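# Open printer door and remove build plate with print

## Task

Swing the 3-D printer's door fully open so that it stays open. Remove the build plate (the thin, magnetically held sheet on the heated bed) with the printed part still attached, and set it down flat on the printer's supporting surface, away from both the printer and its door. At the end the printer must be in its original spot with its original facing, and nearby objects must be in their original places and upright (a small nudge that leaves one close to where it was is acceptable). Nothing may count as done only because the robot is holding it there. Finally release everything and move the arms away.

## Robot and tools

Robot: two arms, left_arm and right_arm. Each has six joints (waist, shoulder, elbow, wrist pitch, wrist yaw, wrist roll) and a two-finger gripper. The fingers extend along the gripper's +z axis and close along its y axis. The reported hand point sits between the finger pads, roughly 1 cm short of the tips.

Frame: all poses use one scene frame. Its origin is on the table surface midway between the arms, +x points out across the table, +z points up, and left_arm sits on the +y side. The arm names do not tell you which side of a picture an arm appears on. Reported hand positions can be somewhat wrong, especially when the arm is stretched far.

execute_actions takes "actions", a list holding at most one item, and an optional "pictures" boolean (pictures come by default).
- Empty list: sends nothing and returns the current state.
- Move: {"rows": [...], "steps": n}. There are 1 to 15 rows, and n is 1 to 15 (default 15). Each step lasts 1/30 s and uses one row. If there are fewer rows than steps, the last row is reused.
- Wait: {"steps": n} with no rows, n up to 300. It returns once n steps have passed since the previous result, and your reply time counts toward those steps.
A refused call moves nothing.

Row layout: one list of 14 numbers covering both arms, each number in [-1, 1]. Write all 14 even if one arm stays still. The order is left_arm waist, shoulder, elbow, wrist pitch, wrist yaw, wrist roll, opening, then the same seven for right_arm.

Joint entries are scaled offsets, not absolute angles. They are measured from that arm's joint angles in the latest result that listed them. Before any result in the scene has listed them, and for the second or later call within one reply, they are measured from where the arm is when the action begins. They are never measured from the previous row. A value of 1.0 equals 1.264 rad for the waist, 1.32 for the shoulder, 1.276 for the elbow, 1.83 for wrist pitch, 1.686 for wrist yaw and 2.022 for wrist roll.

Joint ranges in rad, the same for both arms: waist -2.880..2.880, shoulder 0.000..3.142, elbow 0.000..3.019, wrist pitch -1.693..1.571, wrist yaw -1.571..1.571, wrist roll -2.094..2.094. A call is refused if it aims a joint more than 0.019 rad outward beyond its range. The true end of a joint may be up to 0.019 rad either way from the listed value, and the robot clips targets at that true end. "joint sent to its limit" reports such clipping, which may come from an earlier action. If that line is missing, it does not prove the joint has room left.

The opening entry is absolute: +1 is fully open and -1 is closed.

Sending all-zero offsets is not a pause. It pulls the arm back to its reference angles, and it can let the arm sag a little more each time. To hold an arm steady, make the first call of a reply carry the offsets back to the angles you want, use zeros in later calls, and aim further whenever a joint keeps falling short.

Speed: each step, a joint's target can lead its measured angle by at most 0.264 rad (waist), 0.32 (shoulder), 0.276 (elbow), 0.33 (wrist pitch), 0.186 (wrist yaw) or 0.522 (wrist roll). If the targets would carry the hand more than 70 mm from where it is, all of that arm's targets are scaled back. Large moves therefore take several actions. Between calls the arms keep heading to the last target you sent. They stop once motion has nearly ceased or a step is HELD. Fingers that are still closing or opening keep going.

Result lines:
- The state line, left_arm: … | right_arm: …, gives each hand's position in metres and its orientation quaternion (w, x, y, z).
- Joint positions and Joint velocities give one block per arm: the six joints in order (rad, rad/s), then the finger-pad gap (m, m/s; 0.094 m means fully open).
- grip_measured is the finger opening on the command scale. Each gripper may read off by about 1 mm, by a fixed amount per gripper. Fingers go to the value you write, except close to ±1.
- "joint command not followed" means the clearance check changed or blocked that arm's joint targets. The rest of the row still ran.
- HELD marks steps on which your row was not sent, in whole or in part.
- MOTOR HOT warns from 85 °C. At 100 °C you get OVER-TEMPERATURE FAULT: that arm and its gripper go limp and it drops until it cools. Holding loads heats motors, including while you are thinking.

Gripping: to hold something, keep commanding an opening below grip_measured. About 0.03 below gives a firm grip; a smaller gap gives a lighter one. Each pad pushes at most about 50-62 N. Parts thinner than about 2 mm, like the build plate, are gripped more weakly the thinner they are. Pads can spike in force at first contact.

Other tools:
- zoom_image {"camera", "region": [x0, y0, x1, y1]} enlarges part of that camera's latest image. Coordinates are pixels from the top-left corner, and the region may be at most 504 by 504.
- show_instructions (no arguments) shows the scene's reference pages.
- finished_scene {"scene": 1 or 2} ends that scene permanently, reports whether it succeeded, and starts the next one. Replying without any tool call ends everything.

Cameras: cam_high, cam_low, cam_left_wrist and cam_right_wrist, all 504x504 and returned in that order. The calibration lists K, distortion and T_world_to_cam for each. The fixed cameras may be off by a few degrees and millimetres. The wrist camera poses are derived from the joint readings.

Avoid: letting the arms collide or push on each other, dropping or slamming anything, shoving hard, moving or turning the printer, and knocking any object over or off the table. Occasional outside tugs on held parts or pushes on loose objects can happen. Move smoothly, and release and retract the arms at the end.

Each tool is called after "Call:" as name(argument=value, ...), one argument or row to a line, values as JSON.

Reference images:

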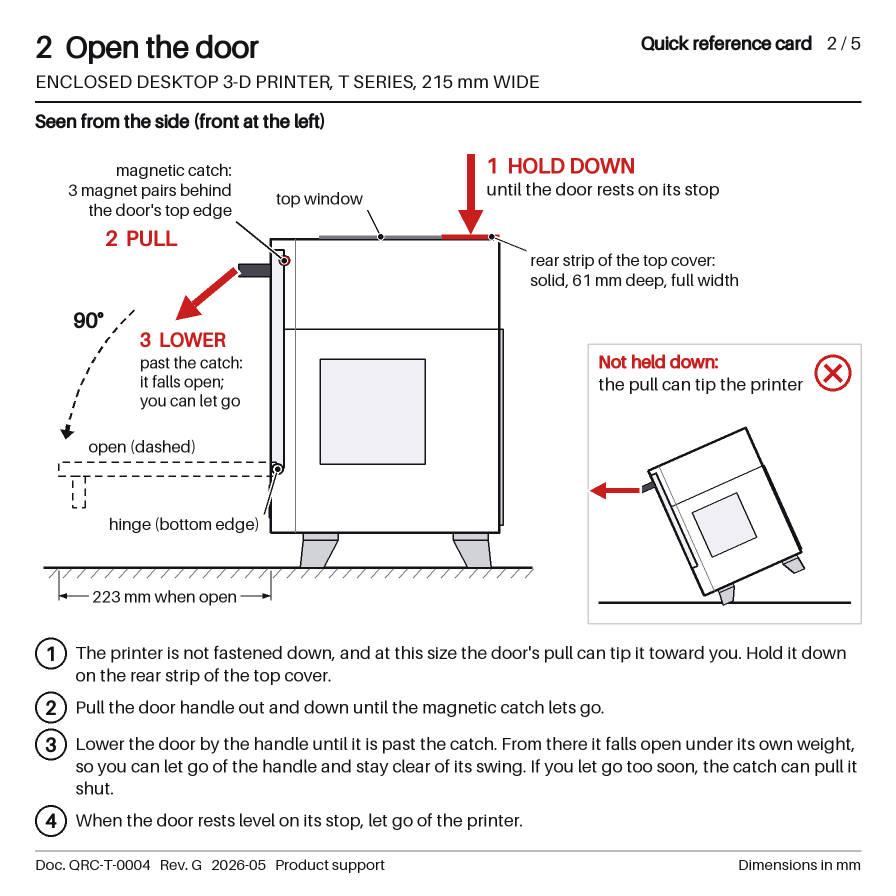

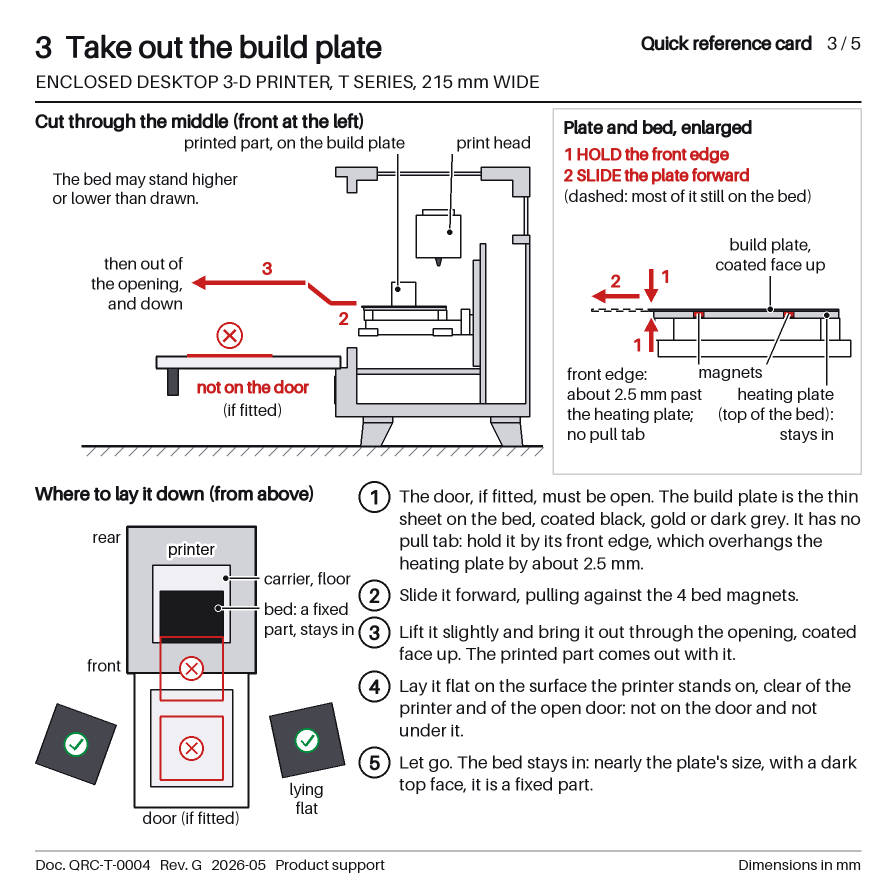

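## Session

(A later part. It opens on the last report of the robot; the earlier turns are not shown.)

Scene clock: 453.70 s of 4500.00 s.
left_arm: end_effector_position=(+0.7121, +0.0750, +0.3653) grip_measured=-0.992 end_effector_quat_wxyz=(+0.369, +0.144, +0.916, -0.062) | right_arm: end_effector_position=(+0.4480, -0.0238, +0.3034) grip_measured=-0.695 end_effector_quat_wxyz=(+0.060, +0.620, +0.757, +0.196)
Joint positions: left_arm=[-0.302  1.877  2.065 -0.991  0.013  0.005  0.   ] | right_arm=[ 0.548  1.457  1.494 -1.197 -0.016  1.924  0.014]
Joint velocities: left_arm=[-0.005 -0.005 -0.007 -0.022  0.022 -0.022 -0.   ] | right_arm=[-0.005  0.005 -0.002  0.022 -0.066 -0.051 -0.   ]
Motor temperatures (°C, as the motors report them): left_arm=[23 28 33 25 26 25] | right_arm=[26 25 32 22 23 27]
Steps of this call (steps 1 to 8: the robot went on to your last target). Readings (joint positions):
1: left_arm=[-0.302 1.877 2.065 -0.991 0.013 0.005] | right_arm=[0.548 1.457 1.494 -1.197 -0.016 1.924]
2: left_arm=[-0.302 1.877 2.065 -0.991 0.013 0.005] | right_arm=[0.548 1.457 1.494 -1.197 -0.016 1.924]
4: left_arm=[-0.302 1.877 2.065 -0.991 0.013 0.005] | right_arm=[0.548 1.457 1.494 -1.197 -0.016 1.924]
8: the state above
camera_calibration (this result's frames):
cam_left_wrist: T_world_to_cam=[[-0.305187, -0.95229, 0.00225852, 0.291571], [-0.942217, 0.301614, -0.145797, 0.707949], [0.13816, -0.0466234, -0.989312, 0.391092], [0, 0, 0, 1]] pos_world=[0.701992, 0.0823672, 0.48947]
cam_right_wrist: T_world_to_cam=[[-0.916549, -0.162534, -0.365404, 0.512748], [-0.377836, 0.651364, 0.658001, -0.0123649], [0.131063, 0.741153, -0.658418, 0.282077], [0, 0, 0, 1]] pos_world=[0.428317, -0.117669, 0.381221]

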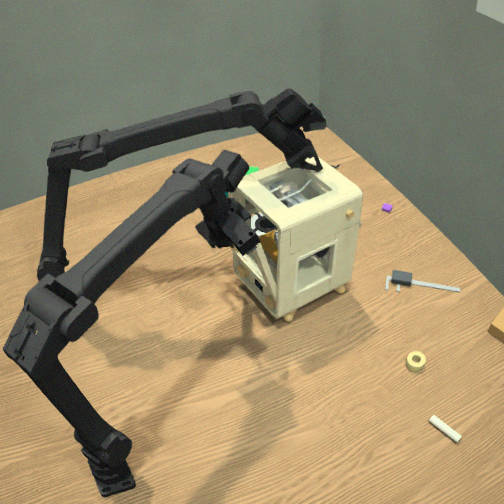

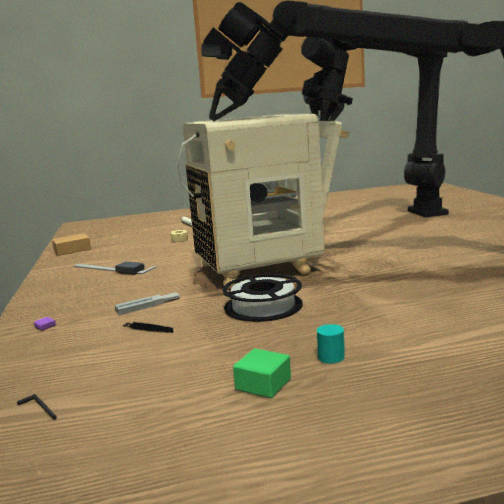

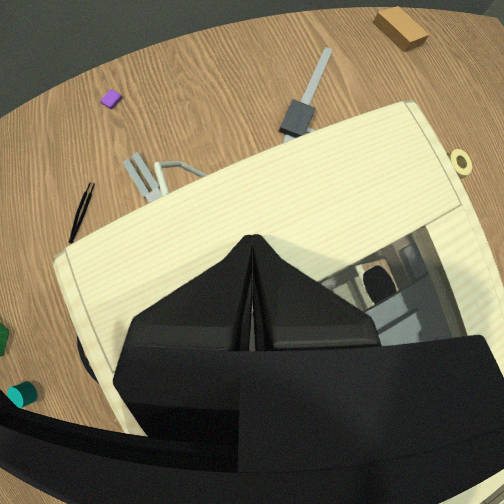

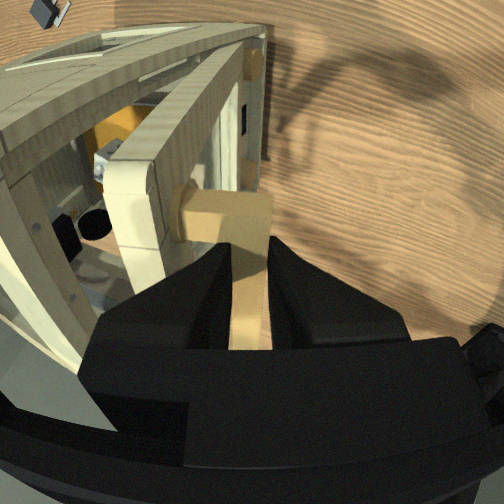

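Call:
execute_actions(
  actions=[
    {"rows":[[0,0.1,-0.04,-0.03,0,0,-1,0.002,-0.01,-0.017,0.014,0,0,-0.71],[0,0.1,-0.04,-0.03,0,0,-1,0.004,-0.02,-0.034,0.028,0,0,-0.71],[0,0.1,-0.04,-0.03,0,0,-1,0.006,-0.03,-0.051,0.042,0,0,-0.71],[0,0.1,-0.04,-0.03,0,0,-1,0.008,-0.04,-0.068,0.056,0,0,-0.71],[0,0.1,-0.04,-0.03,0,0,-1,0.01,-0.05,-0.085,0.07,0,0,-0.71],[0,0.1,-0.04,-0.03,0,0,-1,0.012,-0.06,-0.102,0.084,0,0,-0.71],[0,0.1,-0.04,-0.03,0,0,-1,0.014,-0.07,-0.119,0.098,0,0,-0.71],[0,0.1,-0.04,-0.03,0,0,-1,0.016,-0.08,-0.136,0.112,0,0,-0.71],[0,0.1,-0.04,-0.03,0,0,-1,0.018,-0.09,-0.153,0.126,0,0,-0.71],[0,0.1,-0.04,-0.03,0,0,-1,0.02,-0.1,-0.17,0.14,0,0,-0.71]],"steps":15},
  ],
  pictures=false,
)

Call:
execute_actions(
  actions=[
    {"rows":[[0,0.1,-0.04,-0.03,0,0,-1,0.002,-0.01,-0.017,0.014,0,0,-0.71],[0,0.1,-0.04,-0.03,0,0,-1,0.004,-0.02,-0.034,0.028,0,0,-0.71],[0,0.1,-0.04,-0.03,0,0,-1,0.006,-0.03,-0.051,0.042,0,0,-0.71],[0,0.1,-0.04,-0.03,0,0,-1,0.008,-0.04,-0.068,0.056,0,0,-0.71],[0,0.1,-0.04,-0.03,0,0,-1,0.01,-0.05,-0.085,0.07,0,0,-0.71],[0,0.1,-0.04,-0.03,0,0,-1,0.012,-0.06,-0.102,0.084,0,0,-0.71],[0,0.1,-0.04,-0.03,0,0,-1,0.014,-0.07,-0.119,0.098,0,0,-0.71],[0,0.1,-0.04,-0.03,0,0,-1,0.016,-0.08,-0.136,0.112,0,0,-0.71],[0,0.1,-0.04,-0.03,0,0,-1,0.018,-0.09,-0.153,0.126,0,0,-0.71],[0,0.1,-0.04,-0.03,0,0,-1,0.02,-0.1,-0.17,0.14,0,0,-0.71]],"steps":15},
  ],
)

Scene clock: 479.67 s of 4500.00 s.
left_arm: end_effector_position=(+0.7121, +0.0750, +0.3653) grip_measured=-0.992 end_effector_quat_wxyz=(+0.369, +0.144, +0.916, -0.062) | right_arm: end_effector_position=(+0.4240, -0.0252, +0.2915) grip_measured=-0.702 end_effector_quat_wxyz=(+0.081, +0.600, +0.752, +0.261)
Joint positions: left_arm=[-0.302  1.877  2.065 -0.991  0.013  0.005  0.   ] | right_arm=[ 0.572  1.322  1.287 -0.983 -0.012  1.923  0.014]
Joint velocities: left_arm=[-0.005 -0.005  0.002 -0.002  0.037  0.007 -0.001] | right_arm=[-0.015 -0.005  0.002  0.081  0.022 -0.022 -0.001]
Motor temperatures (°C, as the motors report them): left_arm=[23 28 32 25 26 25] | right_arm=[26 25 33 22 24 27]
Steps of this call (steps 1 to 15: the robot went on to your last target; steps 16 to 90: nothing new was sent; then 22.47 s passed at rest; steps 91 to 105: all 15 steps of this action). Readings (joint positions):
91: left_arm=[-0.302 1.877 2.065 -0.991 0.013 0.005] | right_arm=[0.549 1.457 1.493 -1.195 -0.019 1.924]
92: left_arm=[-0.302 1.877 2.065 -0.991 0.013 0.005] | right_arm=[0.550 1.454 1.488 -1.189 -0.018 1.924]
94: left_arm=[-0.302 1.877 2.065 -0.991 0.013 0.005] | right_arm=[0.551 1.435 1.461 -1.158 -0.018 1.924]
98: left_arm=[-0.302 1.877 2.065 -0.991 0.013 0.005] | right_arm=[0.561 1.377 1.372 -1.071 -0.015 1.924]
105: the state above

Scene clock: 480.17 s of 4500.00 s.
left_arm: end_effector_position=(+0.7121, +0.0750, +0.3653) grip_measured=-0.992 end_effector_quat_wxyz=(+0.369, +0.144, +0.916, -0.062) | right_arm: end_effector_position=(+0.3963, -0.0283, +0.2729) grip_measured=-0.704 end_effector_quat_wxyz=(+0.098, +0.577, +0.744, +0.322)
Joint positions: left_arm=[-0.302  1.877  2.065 -0.991  0.013  0.005  0.   ] | right_arm=[ 0.598  1.193  1.076 -0.767 -0.011  1.921  0.014]
Joint velocities: left_arm=[ 0.005 -0.005 -0.007 -0.007 -0.037  0.022 -0.001] | right_arm=[-0.005 -0.005 -0.017  0.085  0.007  0.022 -0.001]
Motor temperatures (°C, as the motors report them): left_arm=[23 28 32 25 26 25] | right_arm=[26 25 33 22 24 27]
Steps of this call (steps 1 to 15: all 15 steps of this action). Readings (joint positions):
1: left_arm=[-0.302 1.877 2.065 -0.991 0.013 0.005] | right_arm=[0.572 1.322 1.286 -0.983 -0.011 1.923]
2: left_arm=[-0.302 1.877 2.065 -0.991 0.013 0.005] | right_arm=[0.572 1.319 1.281 -0.979 -0.011 1.923]
4: left_arm=[-0.302 1.877 2.065 -0.991 0.013 0.005] | right_arm=[0.575 1.300 1.253 -0.948 -0.011 1.922]
8: left_arm=[-0.302 1.877 2.065 -0.991 0.013 0.005] | right_arm=[0.586 1.245 1.163 -0.857 -0.011 1.921]
15: the state above
camera_calibration (this result's frames):
cam_left_wrist: T_world_to_cam=[[-0.305439, -0.952208, 0.00253304, 0.291578], [-0.942149, 0.301825, -0.145799, 0.707885], [0.138066, -0.0469192, -0.989311, 0.391181], [0, 0, 0, 1]] pos_world=[0.701984, 0.08234, 0.48947]
cam_right_wrist: T_world_to_cam=[[-0.796322, -0.135481, -0.589506, 0.467823], [-0.55969, 0.534637, 0.633175, 0.0667034], [0.229389, 0.834151, -0.50157, 0.192994], [0, 0, 0, 1]] pos_world=[0.3656, -0.133267, 0.330349]

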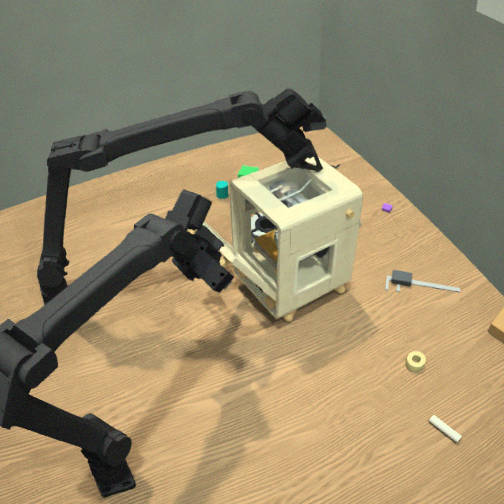

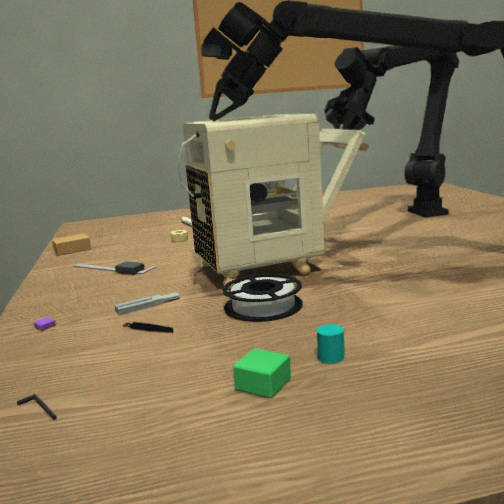

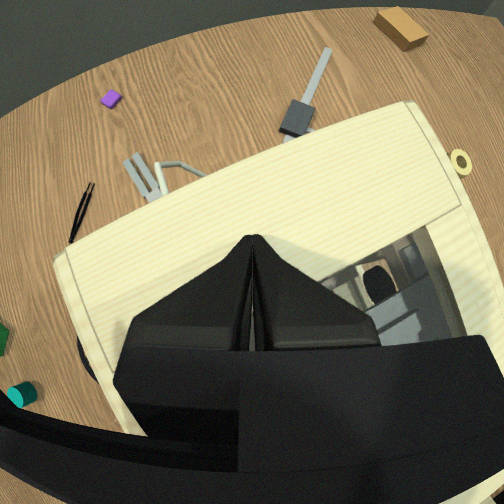

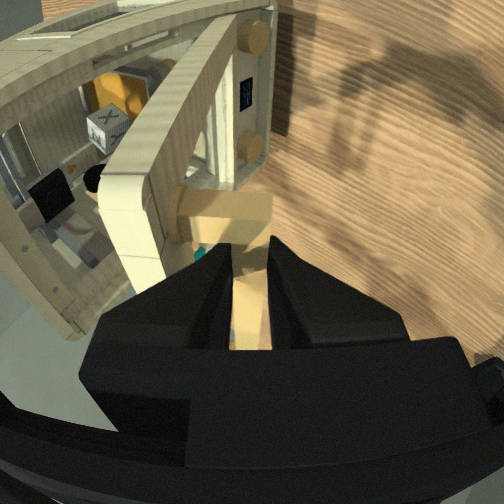

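Call:
execute_actions(
  actions=[
    {"rows":[[0,0.08,-0.03,-0.02,0,0,-1,0.002,-0.01,-0.022,0.022,0,-0.003,-0.72],[0,0.08,-0.03,-0.02,0,0,-1,0.004,-0.02,-0.044,0.044,0,-0.006,-0.72],[0,0.08,-0.03,-0.02,0,0,-1,0.006,-0.03,-0.066,0.066,0,-0.009,-0.72],[0,0.08,-0.03,-0.02,0,0,-1,0.008,-0.04,-0.088,0.088,0,-0.012,-0.72],[0,0.08,-0.03,-0.02,0,0,-1,0.01,-0.05,-0.11,0.11,0,-0.015,-0.72],[0,0.08,-0.03,-0.02,0,0,-1,0.012,-0.06,-0.132,0.132,0,-0.018,-0.72],[0,0.08,-0.03,-0.02,0,0,-1,0.014,-0.07,-0.154,0.154,0,-0.021,-0.72],[0,0.08,-0.03,-0.02,0,0,-1,0.016,-0.08,-0.176,0.176,0,-0.024,-0.72],[0,0.08,-0.03,-0.02,0,0,-1,0.018,-0.09,-0.198,0.198,0,-0.027,-0.72],[0,0.08,-0.03,-0.02,0,0,-1,0.02,-0.1,-0.22,0.22,0,-0.03,-0.72],[0,0.08,-0.03,-0.02,0,0,-1,0.022,-0.11,-0.245,0.24,0,-0.033,-0.72],[0,0.08,-0.03,-0.02,0,0,-1,0.024,-0.121,-0.27,0.26,0,-0.036,-0.72]],"steps":15},
  ],
  pictures=false,
)

Call:
execute_actions(
  actions=[
    {"steps":8},
  ],
  pictures=false,
)

Call:
execute_actions(
  actions=[
    {"rows":[[0,0.08,-0.03,-0.02,0,0,-1,0.002,-0.004,-0.019,0.023,0,-0.004,-0.72],[0,0.08,-0.03,-0.02,0,0,-1,0.004,-0.008,-0.038,0.046,0,-0.008,-0.72],[0,0.08,-0.03,-0.02,0,0,-1,0.006,-0.012,-0.057,0.069,0,-0.012,-0.72],[0,0.08,-0.03,-0.02,0,0,-1,0.008,-0.016,-0.076,0.092,0,-0.016,-0.72],[0,0.08,-0.03,-0.02,0,0,-1,0.01,-0.02,-0.095,0.115,0,-0.02,-0.72],[0,0.08,-0.03,-0.02,0,0,-1,0.012,-0.022,-0.114,0.138,0,-0.024,-0.72],[0,0.08,-0.03,-0.02,0,0,-1,0.014,-0.024,-0.133,0.161,0,-0.028,-0.72],[0,0.08,-0.03,-0.02,0,0,-1,0.016,-0.024,-0.152,0.184,0,-0.032,-0.72],[0,0.08,-0.03,-0.02,0,0,-1,0.018,-0.022,-0.171,0.207,0,-0.036,-0.72],[0,0.08,-0.03,-0.02,0,0,-1,0.02,-0.02,-0.19,0.23,0,-0.04,-0.72],[0,0.08,-0.03,-0.02,0,0,-1,0.022,-0.02,-0.21,0.255,0,-0.044,-0.72],[0,0.08,-0.03,-0.02,0,0,-1,0.024,-0.018,-0.225,0.28,0,-0.048,-0.72]],"steps":15},
  ],
  pictures=false,
)

Call:
execute_actions(
  actions=[
    {"steps":8},
  ],
)

Scene clock: 509.57 s of 4500.00 s.
left_arm: end_effector_position=(+0.7120, +0.0749, +0.3653) grip_measured=-0.992 end_effector_quat_wxyz=(+0.369, +0.144, +0.916, -0.062) | right_arm: end_effector_position=(+0.3606, -0.0331, +0.2363) grip_measured=-0.710 end_effector_quat_wxyz=(+0.140, +0.510, +0.732, +0.430)
Joint positions: left_arm=[-0.302  1.877  2.065 -0.991  0.014  0.005  0.   ] | right_arm=[ 0.634  1.027  0.74  -0.347 -0.01   1.858  0.014]
Joint velocities: left_arm=[-0.005 -0.015 -0.002  0.017 -0.037  0.066 -0.001] | right_arm=[ 0.024 -0.073 -0.222  0.227  0.007 -0.037 -0.001]
Motor temperatures (°C, as the motors report them): left_arm=[23 28 32 25 26 25] | right_arm=[26 24 33 23 24 27]
Steps of this call (steps 1 to 15: the robot went on to your last target; steps 16 to 90: nothing new was sent; then 25.90 s passed at rest; steps 91 to 105: all 15 steps of this action). Readings (joint positions):
91: left_arm=[-0.302 1.877 2.065 -0.991 0.013 0.005] | right_arm=[0.598 1.192 1.074 -0.764 -0.010 1.921]
92: left_arm=[-0.302 1.877 2.065 -0.991 0.013 0.005] | right_arm=[0.598 1.188 1.066 -0.755 -0.010 1.919]
94: left_arm=[-0.302 1.877 2.065 -0.991 0.013 0.005] | right_arm=[0.601 1.166 1.028 -0.705 -0.010 1.912]
98: left_arm=[-0.302 1.877 2.065 -0.991 0.014 0.005] | right_arm=[0.614 1.103 0.912 -0.563 -0.010 1.892]
105: the state above

Scene clock: 509.83 s of 4500.00 s.
left_arm: end_effector_position=(+0.7120, +0.0749, +0.3653) grip_measured=-0.992 end_effector_quat_wxyz=(+0.369, +0.144, +0.916, -0.062) | right_arm: end_effector_position=(+0.3610, -0.0329, +0.2371) grip_measured=-0.710 end_effector_quat_wxyz=(+0.143, +0.508, +0.730, +0.434)
Joint positions: left_arm=[-0.302  1.877  2.065 -0.991  0.014  0.005  0.   ] | right_arm=[ 0.635  1.025  0.735 -0.333 -0.009  1.854  0.014]
Joint velocities: left_arm=[ 0.005 -0.005  0.022  0.017 -0.037 -0.007  0.   ] | right_arm=[-0.005  0.005 -0.007 -0.017 -0.007  0.066 -0.   ]
Motor temperatures (°C, as the motors report them): left_arm=[23 28 32 25 26 25] | right_arm=[26 24 33 23 24 27]
Steps of this call (steps 1 to 8: the robot went on to your last target). Readings (joint positions):
1: left_arm=[-0.302 1.877 2.065 -0.991 0.014 0.005] | right_arm=[0.635 1.025 0.736 -0.341 -0.010 1.857]
2: left_arm=[-0.302 1.877 2.065 -0.991 0.014 0.005] | right_arm=[0.635 1.025 0.735 -0.337 -0.010 1.856]
4: left_arm=[-0.302 1.877 2.065 -0.991 0.014 0.005] | right_arm=[0.635 1.025 0.735 -0.333 -0.009 1.855]
8: the state above

Scene clock: 510.33 s of 4500.00 s.
left_arm: end_effector_position=(+0.7120, +0.0749, +0.3653) grip_measured=-0.992 end_effector_quat_wxyz=(+0.369, +0.144, +0.916, -0.062) | right_arm: end_effector_position=(+0.3325, -0.0367, +0.1888) grip_measured=-0.711 end_effector_quat_wxyz=(+0.184, +0.438, +0.714, +0.514)
Joint positions: left_arm=[-0.302  1.877  2.065 -0.991  0.014  0.005  0.   ] | right_arm=[ 0.667  0.992  0.451  0.126 -0.008  1.774  0.014]
Joint velocities: left_arm=[-0.015 -0.015 -0.002 -0.012 -0.066 -0.037 -0.   ] | right_arm=[ 0.034  0.044 -0.178  0.276 -0.051 -0.125 -0.001]
Motor temperatures (°C, as the motors report them): left_arm=[23 28 32 25 26 25] | right_arm=[26 24 33 23 24 27]
Steps of this call (steps 1 to 15: all 15 steps of this action). Readings (joint positions):
1: left_arm=[-0.302 1.877 2.065 -0.991 0.014 0.005] | right_arm=[0.635 1.024 0.734 -0.332 -0.009 1.854]
2: left_arm=[-0.302 1.877 2.065 -0.991 0.014 0.005] | right_arm=[0.635 1.022 0.727 -0.322 -0.009 1.852]
4: left_arm=[-0.302 1.877 2.065 -0.991 0.014 0.005] | right_arm=[0.638 1.010 0.693 -0.269 -0.009 1.843]
8: left_arm=[-0.302 1.877 2.065 -0.991 0.014 0.005] | right_arm=[0.650 0.986 0.592 -0.116 -0.008 1.816]
15: the state above

Scene clock: 510.60 s of 4500.00 s.
left_arm: end_effector_position=(+0.7120, +0.0749, +0.3653) grip_measured=-0.992 end_effector_quat_wxyz=(+0.369, +0.144, +0.916, -0.062) | right_arm: end_effector_position=(+0.3324, -0.0363, +0.1889) grip_measured=-0.711 end_effector_quat_wxyz=(+0.186, +0.435, +0.713, +0.518)
Joint positions: left_arm=[-0.302  1.877  2.065 -0.991  0.014  0.005  0.   ] | right_arm=[ 0.668  0.994  0.446  0.142 -0.008  1.769  0.014]
Joint velocities: left_arm=[ 0.005 -0.015 -0.022  0.007  0.037 -0.037  0.   ] | right_arm=[-0.005 -0.015  0.022  0.002  0.007  0.037 -0.   ]
Motor temperatures (°C, as the motors report them): left_arm=[23 28 32 25 26 25] | right_arm=[26 24 33 23 24 27]
Steps of this call (steps 1 to 8: the robot went on to your last target). Readings (joint positions):
1: left_arm=[-0.302 1.877 2.065 -0.991 0.014 0.005] | right_arm=[0.668 0.994 0.447 0.134 -0.008 1.773]
2: left_arm=[-0.302 1.877 2.065 -0.991 0.014 0.005] | right_arm=[0.668 0.994 0.446 0.138 -0.008 1.771]
4: left_arm=[-0.302 1.877 2.065 -0.991 0.014 0.005] | right_arm=[0.668 0.994 0.446 0.142 -0.008 1.770]
8: the state above
camera_calibration (this result's frames):
cam_left_wrist: T_world_to_cam=[[-0.305691, -0.952126, 0.00280756, 0.291586], [-0.942081, 0.302036, -0.145801, 0.707821], [0.137973, -0.047215, -0.98931, 0.39127], [0, 0, 0, 1]] pos_world=[0.701976, 0.0823128, 0.48947]
cam_right_wrist: T_world_to_cam=[[-0.427758, -0.0954441, -0.89884, 0.303724], [-0.867241, 0.323637, 0.378354, 0.231074], [0.254786, 0.941355, -0.221211, 0.114737], [0, 0, 0, 1]] pos_world=[0.301084, -0.153804, 0.210953]

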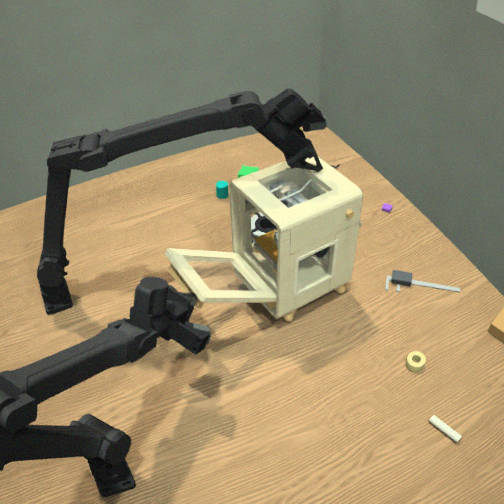

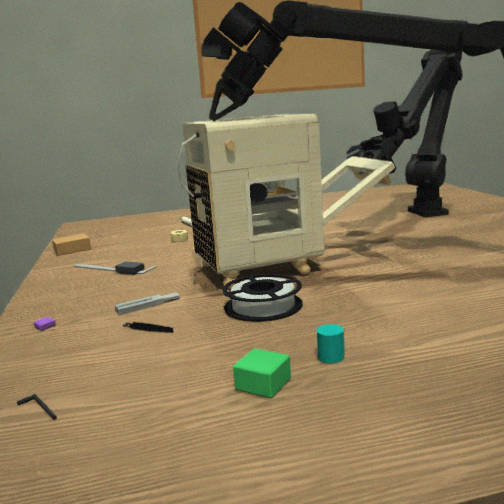

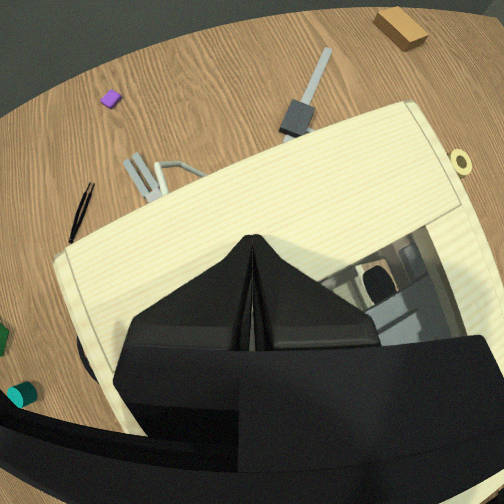

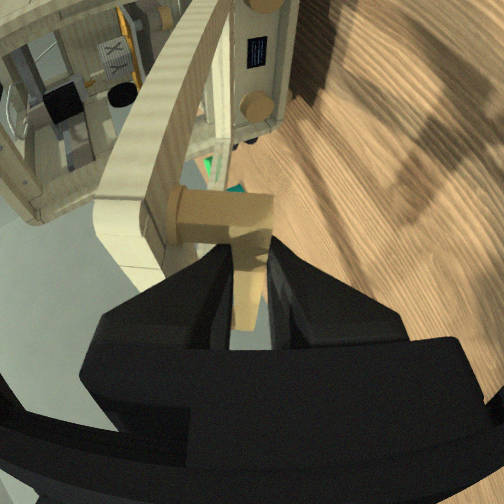

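Call:
execute_actions(
  actions=[
    {"rows":[[0,0.08,-0.03,-0.02,0,0,-1,0,0.003,-0.012,0.018,0,-0.003,-0.72],[0,0.08,-0.03,-0.02,0,0,-1,0.001,0.007,-0.023,0.036,0,-0.006,-0.72],[0,0.08,-0.03,-0.02,0,0,-1,0.002,0.012,-0.034,0.054,0,-0.009,-0.72],[0,0.08,-0.03,-0.02,0,0,-1,0.003,0.017,-0.045,0.072,0,-0.012,-0.72],[0,0.08,-0.03,-0.02,0,0,-1,0.004,0.023,-0.055,0.09,0,-0.015,-0.72],[0,0.08,-0.03,-0.02,0,0,-1,0.005,0.03,-0.065,0.108,0,-0.018,-0.72],[0,0.08,-0.03,-0.02,0,0,-1,0.006,0.037,-0.075,0.126,0,-0.021,-0.72],[0,0.08,-0.03,-0.02,0,0,-1,0.007,0.045,-0.084,0.145,0,-0.024,-0.72],[0,0.08,-0.03,-0.02,0,0,-1,0.008,0.053,-0.093,0.165,0,-0.027,-0.72],[0,0.08,-0.03,-0.02,0,0,-1,0.008,0.061,-0.101,0.185,0,-0.03,-0.72]],"steps":15},
  ],
  pictures=false,
)

Call:
execute_actions(
  actions=[
    {"rows":[[0,0.08,-0.03,-0.02,0,0,-1,0,0.011,-0.008,0.02,0,-0.003,-0.72],[0,0.08,-0.03,-0.02,0,0,-1,0.001,0.022,-0.015,0.04,0,-0.006,-0.72],[0,0.08,-0.03,-0.02,0,0,-1,0.002,0.034,-0.022,0.06,0,-0.009,-0.72],[0,0.08,-0.03,-0.02,0,0,-1,0.003,0.046,-0.029,0.08,0,-0.012,-0.72],[0,0.08,-0.03,-0.02,0,0,-1,0.004,0.059,-0.035,0.1,0,-0.015,-0.72],[0,0.08,-0.03,-0.02,0,0,-1,0.005,0.072,-0.041,0.12,0,-0.018,-0.72],[0,0.08,-0.03,-0.02,0,0,-1,0.005,0.086,-0.047,0.14,0,-0.021,-0.72],[0,0.08,-0.03,-0.02,0,0,-1,0.005,0.1,-0.053,0.16,0,-0.024,-0.72],[0,0.08,-0.03,-0.02,0,0,-1,0.005,0.117,-0.059,0.18,0,-0.027,-0.72],[0,0.08,-0.03,-0.02,0,0,-1,0.005,0.135,-0.065,0.2,0,-0.03,-0.72],[0,0.08,-0.03,-0.02,0,0,-1,0.005,0.154,-0.07,0.225,0,-0.03,-0.72]],"steps":15},
  ],
  pictures=false,
)

Call:
execute_actions(
  actions=[
    {"steps":8},
  ],
)

Scene clock: 530.57 s of 4500.00 s.
left_arm: end_effector_position=(+0.7120, +0.0749, +0.3653) grip_measured=-0.992 end_effector_quat_wxyz=(+0.369, +0.144, +0.916, -0.062) | right_arm: end_effector_position=(+0.3225, -0.0385, +0.1602) grip_measured=-0.712 end_effector_quat_wxyz=(+0.210, +0.400, +0.701, +0.551)
Joint positions: left_arm=[-0.302  1.877  2.065 -0.991  0.014  0.005  0.   ] | right_arm=[ 0.679  1.077  0.324  0.444 -0.008  1.722  0.014]
Joint velocities: left_arm=[-0.005 -0.005 -0.002 -0.007 -0.007  0.022 -0.   ] | right_arm=[-0.005  0.005  0.002  0.061 -0.037  0.051  0.   ]
Motor temperatures (°C, as the motors report them): left_arm=[23 28 32 25 26 25] | right_arm=[26 24 33 23 23 27]
Steps of this call (steps 1 to 30: the robot went on to your last target; steps 31 to 90: nothing new was sent; then 16.47 s passed at rest; steps 91 to 105: all 15 steps of this action). Readings (joint positions):
91: left_arm=[-0.302 1.877 2.065 -0.991 0.014 0.005] | right_arm=[0.668 0.994 0.445 0.142 -0.008 1.769]
92: left_arm=[-0.302 1.877 2.065 -0.991 0.014 0.005] | right_arm=[0.668 0.994 0.441 0.149 -0.008 1.769]
94: left_arm=[-0.302 1.877 2.065 -0.991 0.014 0.005] | right_arm=[0.669 1.000 0.424 0.190 -0.008 1.763]
98: left_arm=[-0.302 1.877 2.065 -0.991 0.014 0.005] | right_arm=[0.675 1.030 0.371 0.313 -0.008 1.744]
105: the state above

Scene clock: 531.07 s of 4500.00 s.
left_arm: end_effector_position=(+0.7120, +0.0749, +0.3653) grip_measured=-0.992 end_effector_quat_wxyz=(+0.369, +0.144, +0.916, -0.062) | right_arm: end_effector_position=(+0.3158, -0.0396, +0.1247) grip_measured=-0.713 end_effector_quat_wxyz=(+0.232, +0.371, +0.692, +0.575)
Joint positions: left_arm=[-0.302  1.877  2.065 -0.991  0.014  0.005  0.   ] | right_arm=[ 0.687  1.283  0.235  0.815 -0.009  1.678  0.013]
Joint velocities: left_arm=[ 0.024 -0.005 -0.007 -0.002  0.007  0.022 -0.001] | right_arm=[-0.005  0.093 -0.012  0.129 -0.007  0.022 -0.   ]
Motor temperatures (°C, as the motors report them): left_arm=[23 28 32 25 26 25] | right_arm=[26 24 33 23 23 27]
Steps of this call (steps 1 to 15: all 15 steps of this action). Readings (joint positions):
1: left_arm=[-0.302 1.877 2.065 -0.991 0.014 0.005] | right_arm=[0.679 1.077 0.324 0.446 -0.008 1.722]
2: left_arm=[-0.302 1.877 2.065 -0.991 0.014 0.005] | right_arm=[0.679 1.079 0.322 0.454 -0.008 1.722]
4: left_arm=[-0.302 1.877 2.065 -0.991 0.014 0.005] | right_arm=[0.680 1.096 0.309 0.499 -0.008 1.716]
8: left_arm=[-0.302 1.877 2.065 -0.991 0.014 0.005] | right_arm=[0.684 1.166 0.272 0.635 -0.008 1.698]
15: the state above

Scene clock: 531.33 s of 4500.00 s.
left_arm: end_effector_position=(+0.7120, +0.0749, +0.3653) grip_measured=-0.992 end_effector_quat_wxyz=(+0.369, +0.144, +0.916, -0.062) | right_arm: end_effector_position=(+0.3159, -0.0394, +0.1258) grip_measured=-0.713 end_effector_quat_wxyz=(+0.233, +0.369, +0.691, +0.577)
Joint positions: left_arm=[-0.302  1.877  2.065 -0.991  0.014  0.005  0.   ] | right_arm=[ 0.687  1.284  0.234  0.822 -0.009  1.675  0.013]
Joint velocities: left_arm=[-0.015 -0.005  0.002  0.017 -0.066  0.022 -0.   ] | right_arm=[ 0.005 -0.015 -0.022 -0.002 -0.066 -0.037  0.001]
Motor temperatures (°C, as the motors report them): left_arm=[23 28 32 25 26 25] | right_arm=[26 24 33 23 23 27]
Steps of this call (steps 1 to 8: the robot went on to your last target). Readings (joint positions):
1: left_arm=[-0.302 1.877 2.065 -0.991 0.014 0.005] | right_arm=[0.687 1.284 0.234 0.818 -0.009 1.677]
2: left_arm=[-0.302 1.877 2.065 -0.991 0.014 0.005] | right_arm=[0.687 1.284 0.234 0.821 -0.009 1.677]
4: left_arm=[-0.302 1.877 2.065 -0.991 0.014 0.005] | right_arm=[0.687 1.284 0.234 0.822 -0.009 1.676]
8: the state above
camera_calibration (this result's frames):
cam_left_wrist: T_world_to_cam=[[-0.305691, -0.952126, 0.00280756, 0.291586], [-0.942081, 0.302036, -0.145801, 0.707821], [0.137973, -0.047215, -0.98931, 0.39127], [0, 0, 0, 1]] pos_world=[0.701976, 0.0823128, 0.48947]
cam_right_wrist: T_world_to_cam=[[-0.241152, -0.0719546, -0.967816, 0.190257], [-0.939603, 0.266892, 0.214279, 0.282923], [0.242884, 0.961037, -0.13197, 0.101208], [0, 0, 0, 1]] pos_world=[0.287134, -0.159084, 0.136866]

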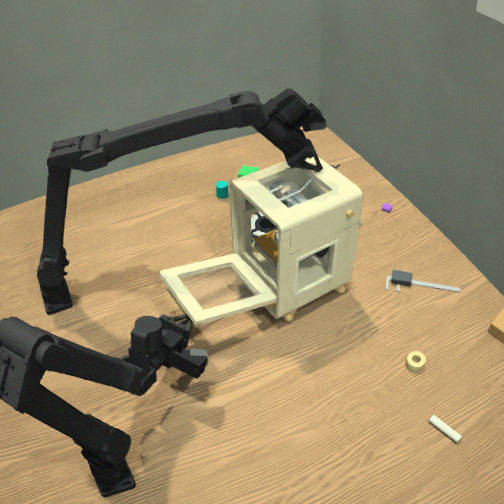

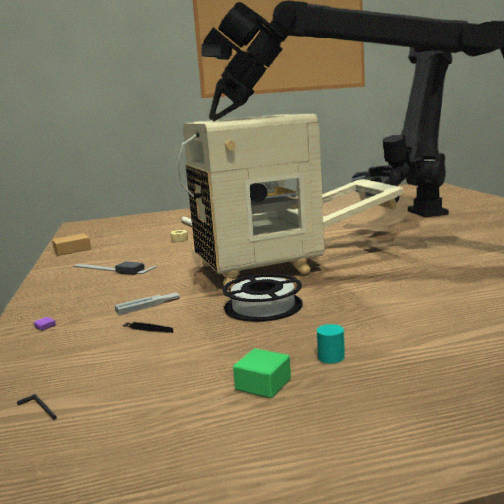

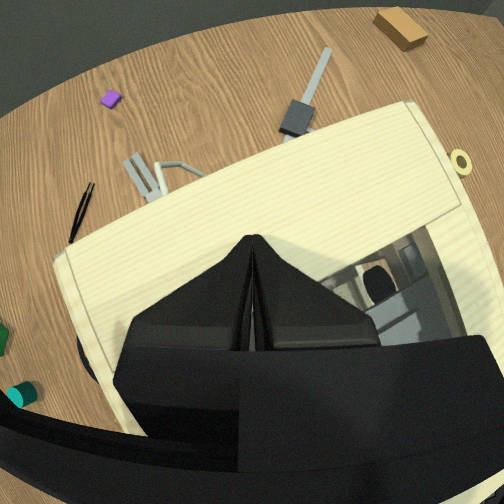

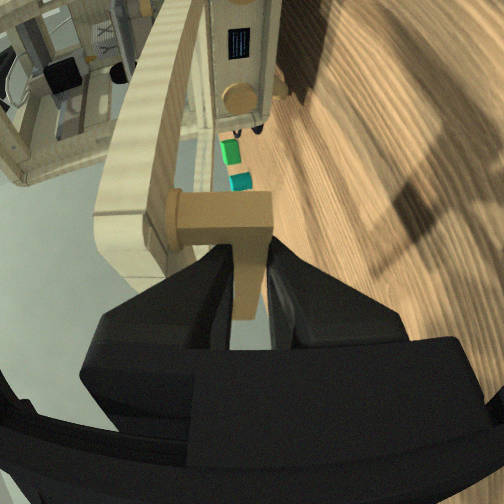

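Call:
execute_actions(
  actions=[
    {"rows":[[0,0.08,-0.03,-0.02,0,0,-1,0,0.014,-0.003,0.018,0,-0.003,-0.72],[0,0.08,-0.03,-0.02,0,0,-1,0,0.028,-0.006,0.034,0,-0.005,-0.72],[0,0.08,-0.03,-0.02,0,0,-1,0,0.042,-0.009,0.05,0,-0.007,-0.72],[0,0.08,-0.03,-0.02,0,0,-1,0,0.056,-0.012,0.066,0,-0.009,-0.72],[0,0.08,-0.03,-0.02,0,0,-1,0,0.07,-0.015,0.082,0,-0.011,-0.72],[0,0.08,-0.03,-0.02,0,0,-1,0,0.085,-0.017,0.098,0,-0.013,-0.72],[0,0.08,-0.03,-0.02,0,0,-1,0,0.1,-0.019,0.114,0,-0.015,-0.72],[0,0.08,-0.03,-0.02,0,0,-1,0,0.114,-0.021,0.13,0,-0.017,-0.72],[0,0.08,-0.03,-0.02,0,0,-1,0,0.128,-0.023,0.145,0,-0.019,-0.72],[0,0.08,-0.03,-0.02,0,0,-1,0,0.143,-0.024,0.16,0,-0.021,-0.72],[0,0.08,-0.03,-0.02,0,0,-1,0,0.157,-0.025,0.175,0,-0.023,-0.72]],"steps":15},
  ],
  pictures=false,
)

Call:
execute_actions(
  actions=[
    {"rows":[[0,0.08,-0.03,-0.02,0,0,-1,0,0.015,0,0.016,0,-0.003,-0.72],[0,0.08,-0.03,-0.02,0,0,-1,0,0.03,0,0.031,0,-0.005,-0.72],[0,0.08,-0.03,-0.02,0,0,-1,0,0.045,0,0.046,0,-0.007,-0.72],[0,0.08,-0.03,-0.02,0,0,-1,0,0.06,0,0.061,0,-0.009,-0.72],[0,0.08,-0.03,-0.02,0,0,-1,0,0.075,0,0.076,0,-0.011,-0.72],[0,0.08,-0.03,-0.02,0,0,-1,0,0.09,0,0.09,0,-0.013,-0.72],[0,0.08,-0.03,-0.02,0,0,-1,0,0.105,0,0.105,0,-0.015,-0.72],[0,0.08,-0.03,-0.02,0,0,-1,0,0.12,0,0.12,0,-0.017,-0.72],[0,0.08,-0.03,-0.02,0,0,-1,0,0.135,0,0.135,0,-0.019,-0.72],[0,0.08,-0.03,-0.02,0,0,-1,0,0.15,0,0.15,0,-0.021,-0.72],[0,0.08,-0.03,-0.02,0,0,-1,0,0.166,0,0.165,0,-0.023,-0.72]],"steps":15},
  ],
  pictures=false,
)

Call:
execute_actions(
  actions=[
    {"steps":8},
  ],
)

Scene clock: 553.57 s of 4500.00 s.
left_arm: end_effector_position=(+0.7120, +0.0749, +0.3653) grip_measured=-0.992 end_effector_quat_wxyz=(+0.369, +0.144, +0.916, -0.062) | right_arm: end_effector_position=(+0.3141, -0.0401, +0.1012) grip_measured=-0.713 end_effector_quat_wxyz=(+0.248, +0.351, +0.684, +0.589)
Joint positions: left_arm=[-0.302  1.877  2.065 -0.991  0.014  0.005  0.   ] | right_arm=[ 0.688  1.494  0.203  1.108 -0.01   1.644  0.013]
Joint velocities: left_arm=[-0.015 -0.005 -0.007  0.017 -0.007 -0.051 -0.001] | right_arm=[-0.024  0.024 -0.002  0.105  0.007 -0.007  0.   ]
Motor temperatures (°C, as the motors report them): left_arm=[23 28 32 25 26 25] | right_arm=[26 24 32 23 23 27]
Steps of this call (steps 1 to 15: the robot went on to your last target; steps 16 to 90: nothing new was sent; then 18.73 s passed at rest; steps 91 to 105: all 15 steps of this action). Readings (joint positions):
91: left_arm=[-0.302 1.877 2.065 -0.991 0.014 0.005] | right_arm=[0.687 1.285 0.234 0.823 -0.009 1.675]
92: left_arm=[-0.302 1.877 2.065 -0.991 0.014 0.005] | right_arm=[0.687 1.289 0.232 0.829 -0.009 1.675]
94: left_arm=[-0.302 1.877 2.065 -0.991 0.014 0.005] | right_arm=[0.687 1.311 0.227 0.866 -0.009 1.673]
98: left_arm=[-0.302 1.877 2.065 -0.991 0.014 0.005] | right_arm=[0.688 1.392 0.213 0.977 -0.009 1.662]
105: the state above

Scene clock: 554.07 s of 4500.00 s.
left_arm: end_effector_position=(+0.7120, +0.0749, +0.3653) grip_measured=-0.992 end_effector_quat_wxyz=(+0.369, +0.144, +0.916, -0.062) | right_arm: end_effector_position=(+0.3141, -0.0403, +0.0795) grip_measured=-0.713 end_effector_quat_wxyz=(+0.265, +0.335, +0.677, +0.600)
Joint positions: left_arm=[-0.302  1.877  2.065 -0.991  0.014  0.005  0.   ] | right_arm=[ 0.689  1.716  0.198  1.378 -0.007  1.614  0.014]
Joint velocities: left_arm=[-0.015 -0.005 -0.007  0.002 -0.095 -0.007  0.   ] | right_arm=[-0.005  0.005  0.012  0.085 -0.051  0.007 -0.002]
Motor temperatures (°C, as the motors report them): left_arm=[23 28 32 25 26 25] | right_arm=[26 24 32 23 23 27]
Steps of this call (steps 1 to 15: all 15 steps of this action). Readings (joint positions):
1: left_arm=[-0.302 1.877 2.065 -0.991 0.014 0.005] | right_arm=[0.688 1.495 0.203 1.110 -0.010 1.644]
2: left_arm=[-0.302 1.877 2.065 -0.991 0.014 0.005] | right_arm=[0.688 1.499 0.202 1.117 -0.010 1.644]
4: left_arm=[-0.302 1.877 2.065 -0.991 0.014 0.005] | right_arm=[0.689 1.522 0.200 1.151 -0.010 1.641]
8: left_arm=[-0.302 1.877 2.065 -0.991 0.014 0.005] | right_arm=[0.689 1.608 0.198 1.249 -0.009 1.631]
15: the state above

Scene clock: 554.33 s of 4500.00 s.
left_arm: end_effector_position=(+0.7120, +0.0749, +0.3653) grip_measured=-0.992 end_effector_quat_wxyz=(+0.369, +0.144, +0.916, -0.062) | right_arm: end_effector_position=(+0.3142, -0.0402, +0.0804) grip_measured=-0.713 end_effector_quat_wxyz=(+0.266, +0.333, +0.676, +0.601)
Joint positions: left_arm=[-0.302  1.877  2.065 -0.991  0.014  0.005  0.   ] | right_arm=[ 0.689  1.716  0.198  1.382 -0.007  1.611  0.014]
Joint velocities: left_arm=[-0.015  0.005  0.002  0.022 -0.022  0.037 -0.001] | right_arm=[-0.015 -0.005 -0.017 -0.017  0.081  0.022  0.001]
Motor temperatures (°C, as the motors report them): left_arm=[23 28 32 25 26 25] | right_arm=[26 24 31 23 23 27]
Steps of this call (steps 1 to 8: the robot went on to your last target). Readings (joint positions):
1: left_arm=[-0.302 1.877 2.065 -0.991 0.014 0.005] | right_arm=[0.689 1.716 0.198 1.381 -0.007 1.613]
2: left_arm=[-0.302 1.877 2.065 -0.991 0.014 0.005] | right_arm=[0.689 1.716 0.198 1.382 -0.007 1.612]
4: left_arm=[-0.302 1.877 2.065 -0.991 0.014 0.005] | right_arm=[0.689 1.716 0.198 1.382 -0.007 1.611]
8: the state above
camera_calibration (this result's frames):
cam_left_wrist: T_world_to_cam=[[-0.305691, -0.952126, 0.00280756, 0.291586], [-0.942081, 0.302036, -0.145801, 0.707821], [0.137973, -0.047215, -0.98931, 0.39127], [0, 0, 0, 1]] pos_world=[0.701976, 0.0823128, 0.48947]
cam_right_wrist: T_world_to_cam=[[-0.130976, -0.0646129, -0.989278, 0.113295], [-0.960797, 0.254238, 0.1106, 0.305777], [0.244366, 0.964981, -0.095379, 0.0931286], [0, 0, 0, 1]] pos_world=[0.285871, -0.160287, 0.0871435]

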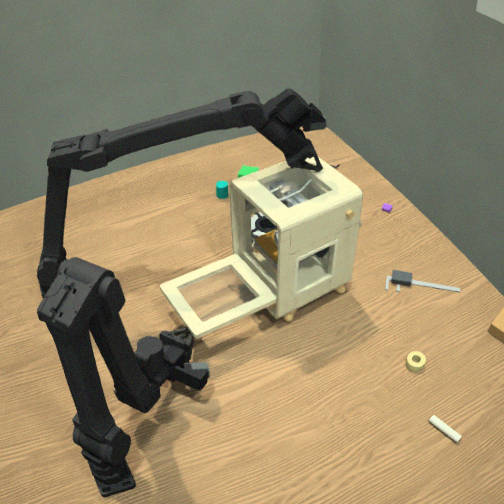

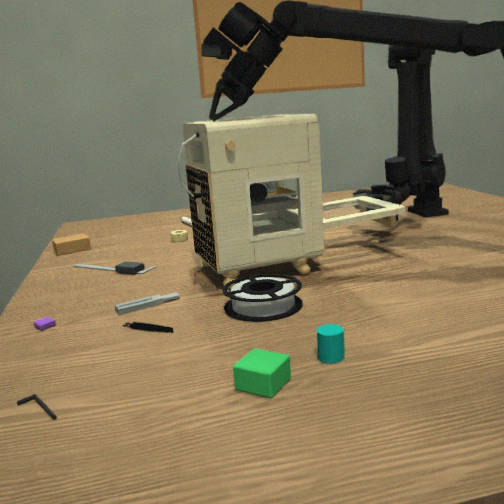

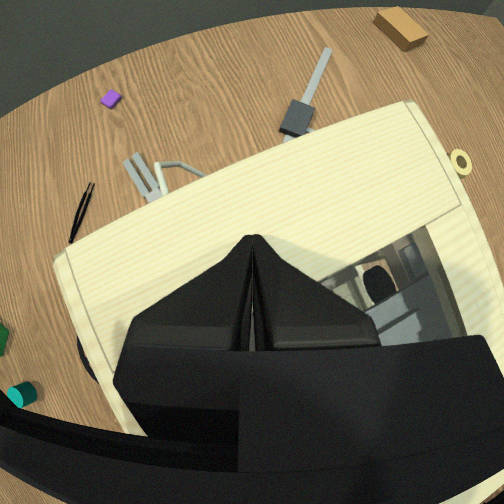

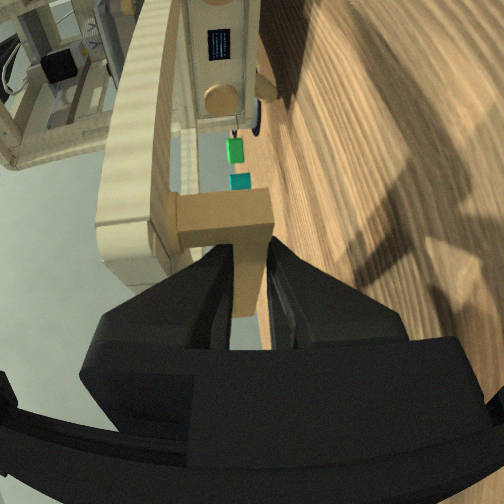

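Call:
execute_actions(
  actions=[
    {"rows":[[0,0.05,0,0,0,0,-1,0,0,0,0,0,0,-0.66],[0,0.05,0,0,0,0,-1,0,0,0,0,0,0,-0.6],[0,0.05,0,0,0,0,-1,0,0,0,0,0,0,-0.6],[0,0.05,0,0,0,0,-1,0,0,-0.015,0.01,0,0,-0.6],[0,0.05,0,0,0,0,-1,0,0,-0.03,0.02,0,0,-0.6],[0,0.05,0,0,0,0,-1,0,0,-0.045,0.03,0,0,-0.6],[0,0.05,0,0,0,0,-1,0,0,-0.06,0.04,0,0,-0.6],[0,0.05,0,0,0,0,-1,0,0,-0.075,0.05,0,0,-0.6],[0,0.05,0,0,0,0,-1,0,0,-0.09,0.06,0,0,-0.6]],"steps":15},
  ],
  pictures=false,
)

Call:
execute_actions(
  actions=[
    {"steps":10},
  ],
)

Scene clock: 562.93 s of 4500.00 s.
left_arm: end_effector_position=(+0.7124, +0.0748, +0.3659) grip_measured=-0.992 end_effector_quat_wxyz=(+0.370, +0.144, +0.916, -0.062) | right_arm: end_effector_position=(+0.2784, -0.0691, +0.0704) grip_measured=-0.601 end_effector_quat_wxyz=(+0.259, +0.339, +0.688, +0.587)
Joint positions: left_arm=[-0.302  1.877  2.065 -0.989  0.014  0.005  0.   ] | right_arm=[ 0.689  1.717  0.082  1.458 -0.01   1.611  0.019]
Joint velocities: left_arm=[-0.005 -0.005 -0.002 -0.007 -0.022  0.022 -0.001] | right_arm=[ 0.005  0.005 -0.002  0.046 -0.051 -0.066 -0.   ]
Motor temperatures (°C, as the motors report them): left_arm=[23 28 32 25 26 25] | right_arm=[26 24 31 23 23 27]
Steps of this call (steps 1 to 15: the robot went on to your last target; steps 16 to 90: nothing new was sent; then 5.10 s passed at rest; steps 91 to 105: all 15 steps of this action). Readings (joint positions):
91: left_arm=[-0.302 1.877 2.065 -0.991 0.014 0.005] | right_arm=[0.689 1.716 0.198 1.382 -0.009 1.611]
92: left_arm=[-0.302 1.877 2.065 -0.990 0.014 0.005] | right_arm=[0.689 1.717 0.198 1.382 -0.010 1.611]
94: left_arm=[-0.302 1.877 2.065 -0.990 0.014 0.005] | right_arm=[0.689 1.717 0.196 1.382 -0.010 1.611]
98: left_arm=[-0.302 1.877 2.065 -0.989 0.014 0.005] | right_arm=[0.689 1.717 0.150 1.410 -0.010 1.611]
105: the state above

Scene clock: 563.27 s of 4500.00 s.
left_arm: end_effector_position=(+0.7124, +0.0748, +0.3659) grip_measured=-0.992 end_effector_quat_wxyz=(+0.370, +0.144, +0.916, -0.062) | right_arm: end_effector_position=(+0.2785, -0.0691, +0.0710) grip_measured=-0.601 end_effector_quat_wxyz=(+0.259, +0.338, +0.688, +0.588)
Joint positions: left_arm=[-0.302  1.877  2.065 -0.989  0.014  0.005  0.   ] | right_arm=[ 0.689  1.717  0.082  1.46  -0.01   1.611  0.019]
Joint velocities: left_arm=[ 0.005 -0.005 -0.017  0.002  0.095  0.007  0.001] | right_arm=[-0.005 -0.005 -0.022 -0.002 -0.066 -0.022 -0.001]
Motor temperatures (°C, as the motors report them): left_arm=[23 28 32 25 26 25] | right_arm=[26 24 31 23 23 27]
Steps of this call (steps 1 to 10: the robot went on to your last target). Readings (joint positions):
1: left_arm=[-0.302 1.877 2.065 -0.989 0.014 0.005] | right_arm=[0.689 1.717 0.082 1.459 -0.010 1.611]
2: left_arm=[-0.302 1.877 2.065 -0.989 0.014 0.005] | right_arm=[0.689 1.717 0.082 1.460 -0.010 1.611]
4: left_arm=[-0.302 1.877 2.065 -0.989 0.014 0.005] | right_arm=[0.689 1.717 0.082 1.460 -0.010 1.611]
8: left_arm=[-0.302 1.877 2.065 -0.989 0.014 0.005] | right_arm=[0.689 1.717 0.082 1.460 -0.010 1.611]
10: the state above
camera_calibration (this result's frames):
cam_left_wrist: T_world_to_cam=[[-0.305698, -0.952125, 0.00278859, 0.291599], [-0.94176, 0.301936, -0.148065, 0.70888], [0.140134, -0.0478892, -0.988974, 0.390131], [0, 0, 0, 1]] pos_world=[0.702065, 0.0822849, 0.489976]
cam_right_wrist: T_world_to_cam=[[-0.160947, -0.0893144, -0.982913, 0.103579], [-0.957731, 0.254719, 0.133678, 0.277336], [0.238428, 0.962882, -0.126536, 0.132532], [0, 0, 0, 1]] pos_world=[0.250685, -0.189005, 0.0815053]

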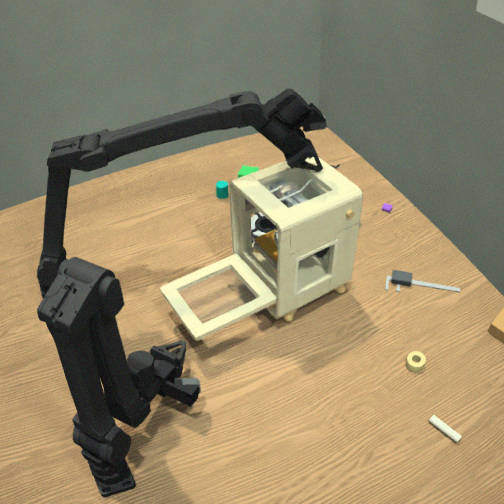

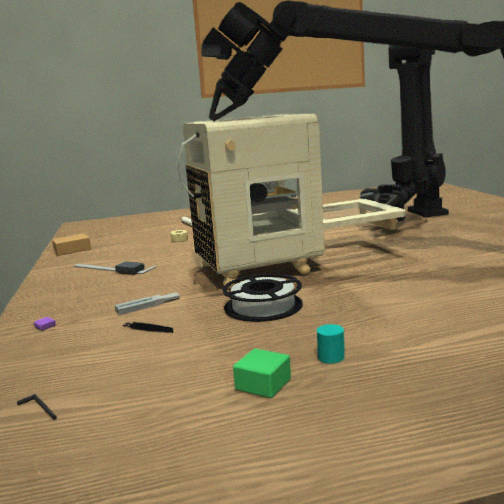

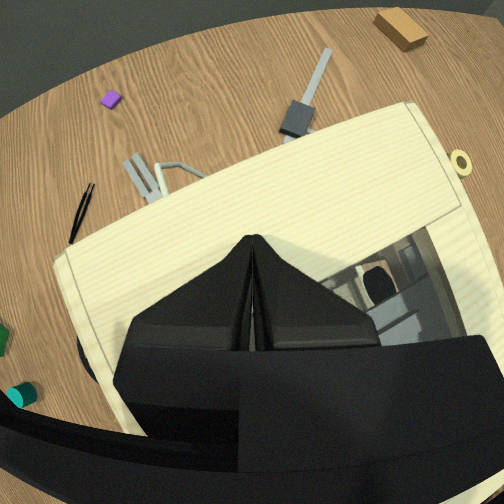

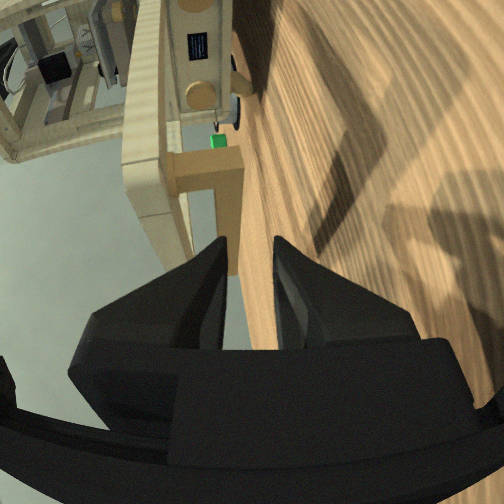

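Call:
zoom_image(
  camera="cam_low",
  region=[230, 110, 410, 250],
)

Call:
zoom_image(
  camera="cam_high",
  region=[190, 130, 390, 330],
)

Region (230, 110, 410, 250) of cam_low's 504x504 image, scaled by 2.800, with more detail than that image has.

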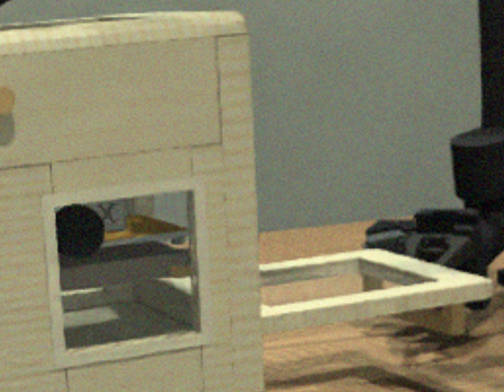

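Region (190, 130, 390, 330) of cam_high's 504x504 image, scaled by 2.520, with more detail than that image has.

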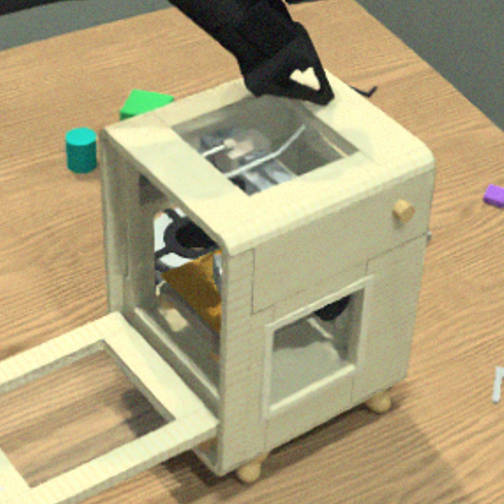

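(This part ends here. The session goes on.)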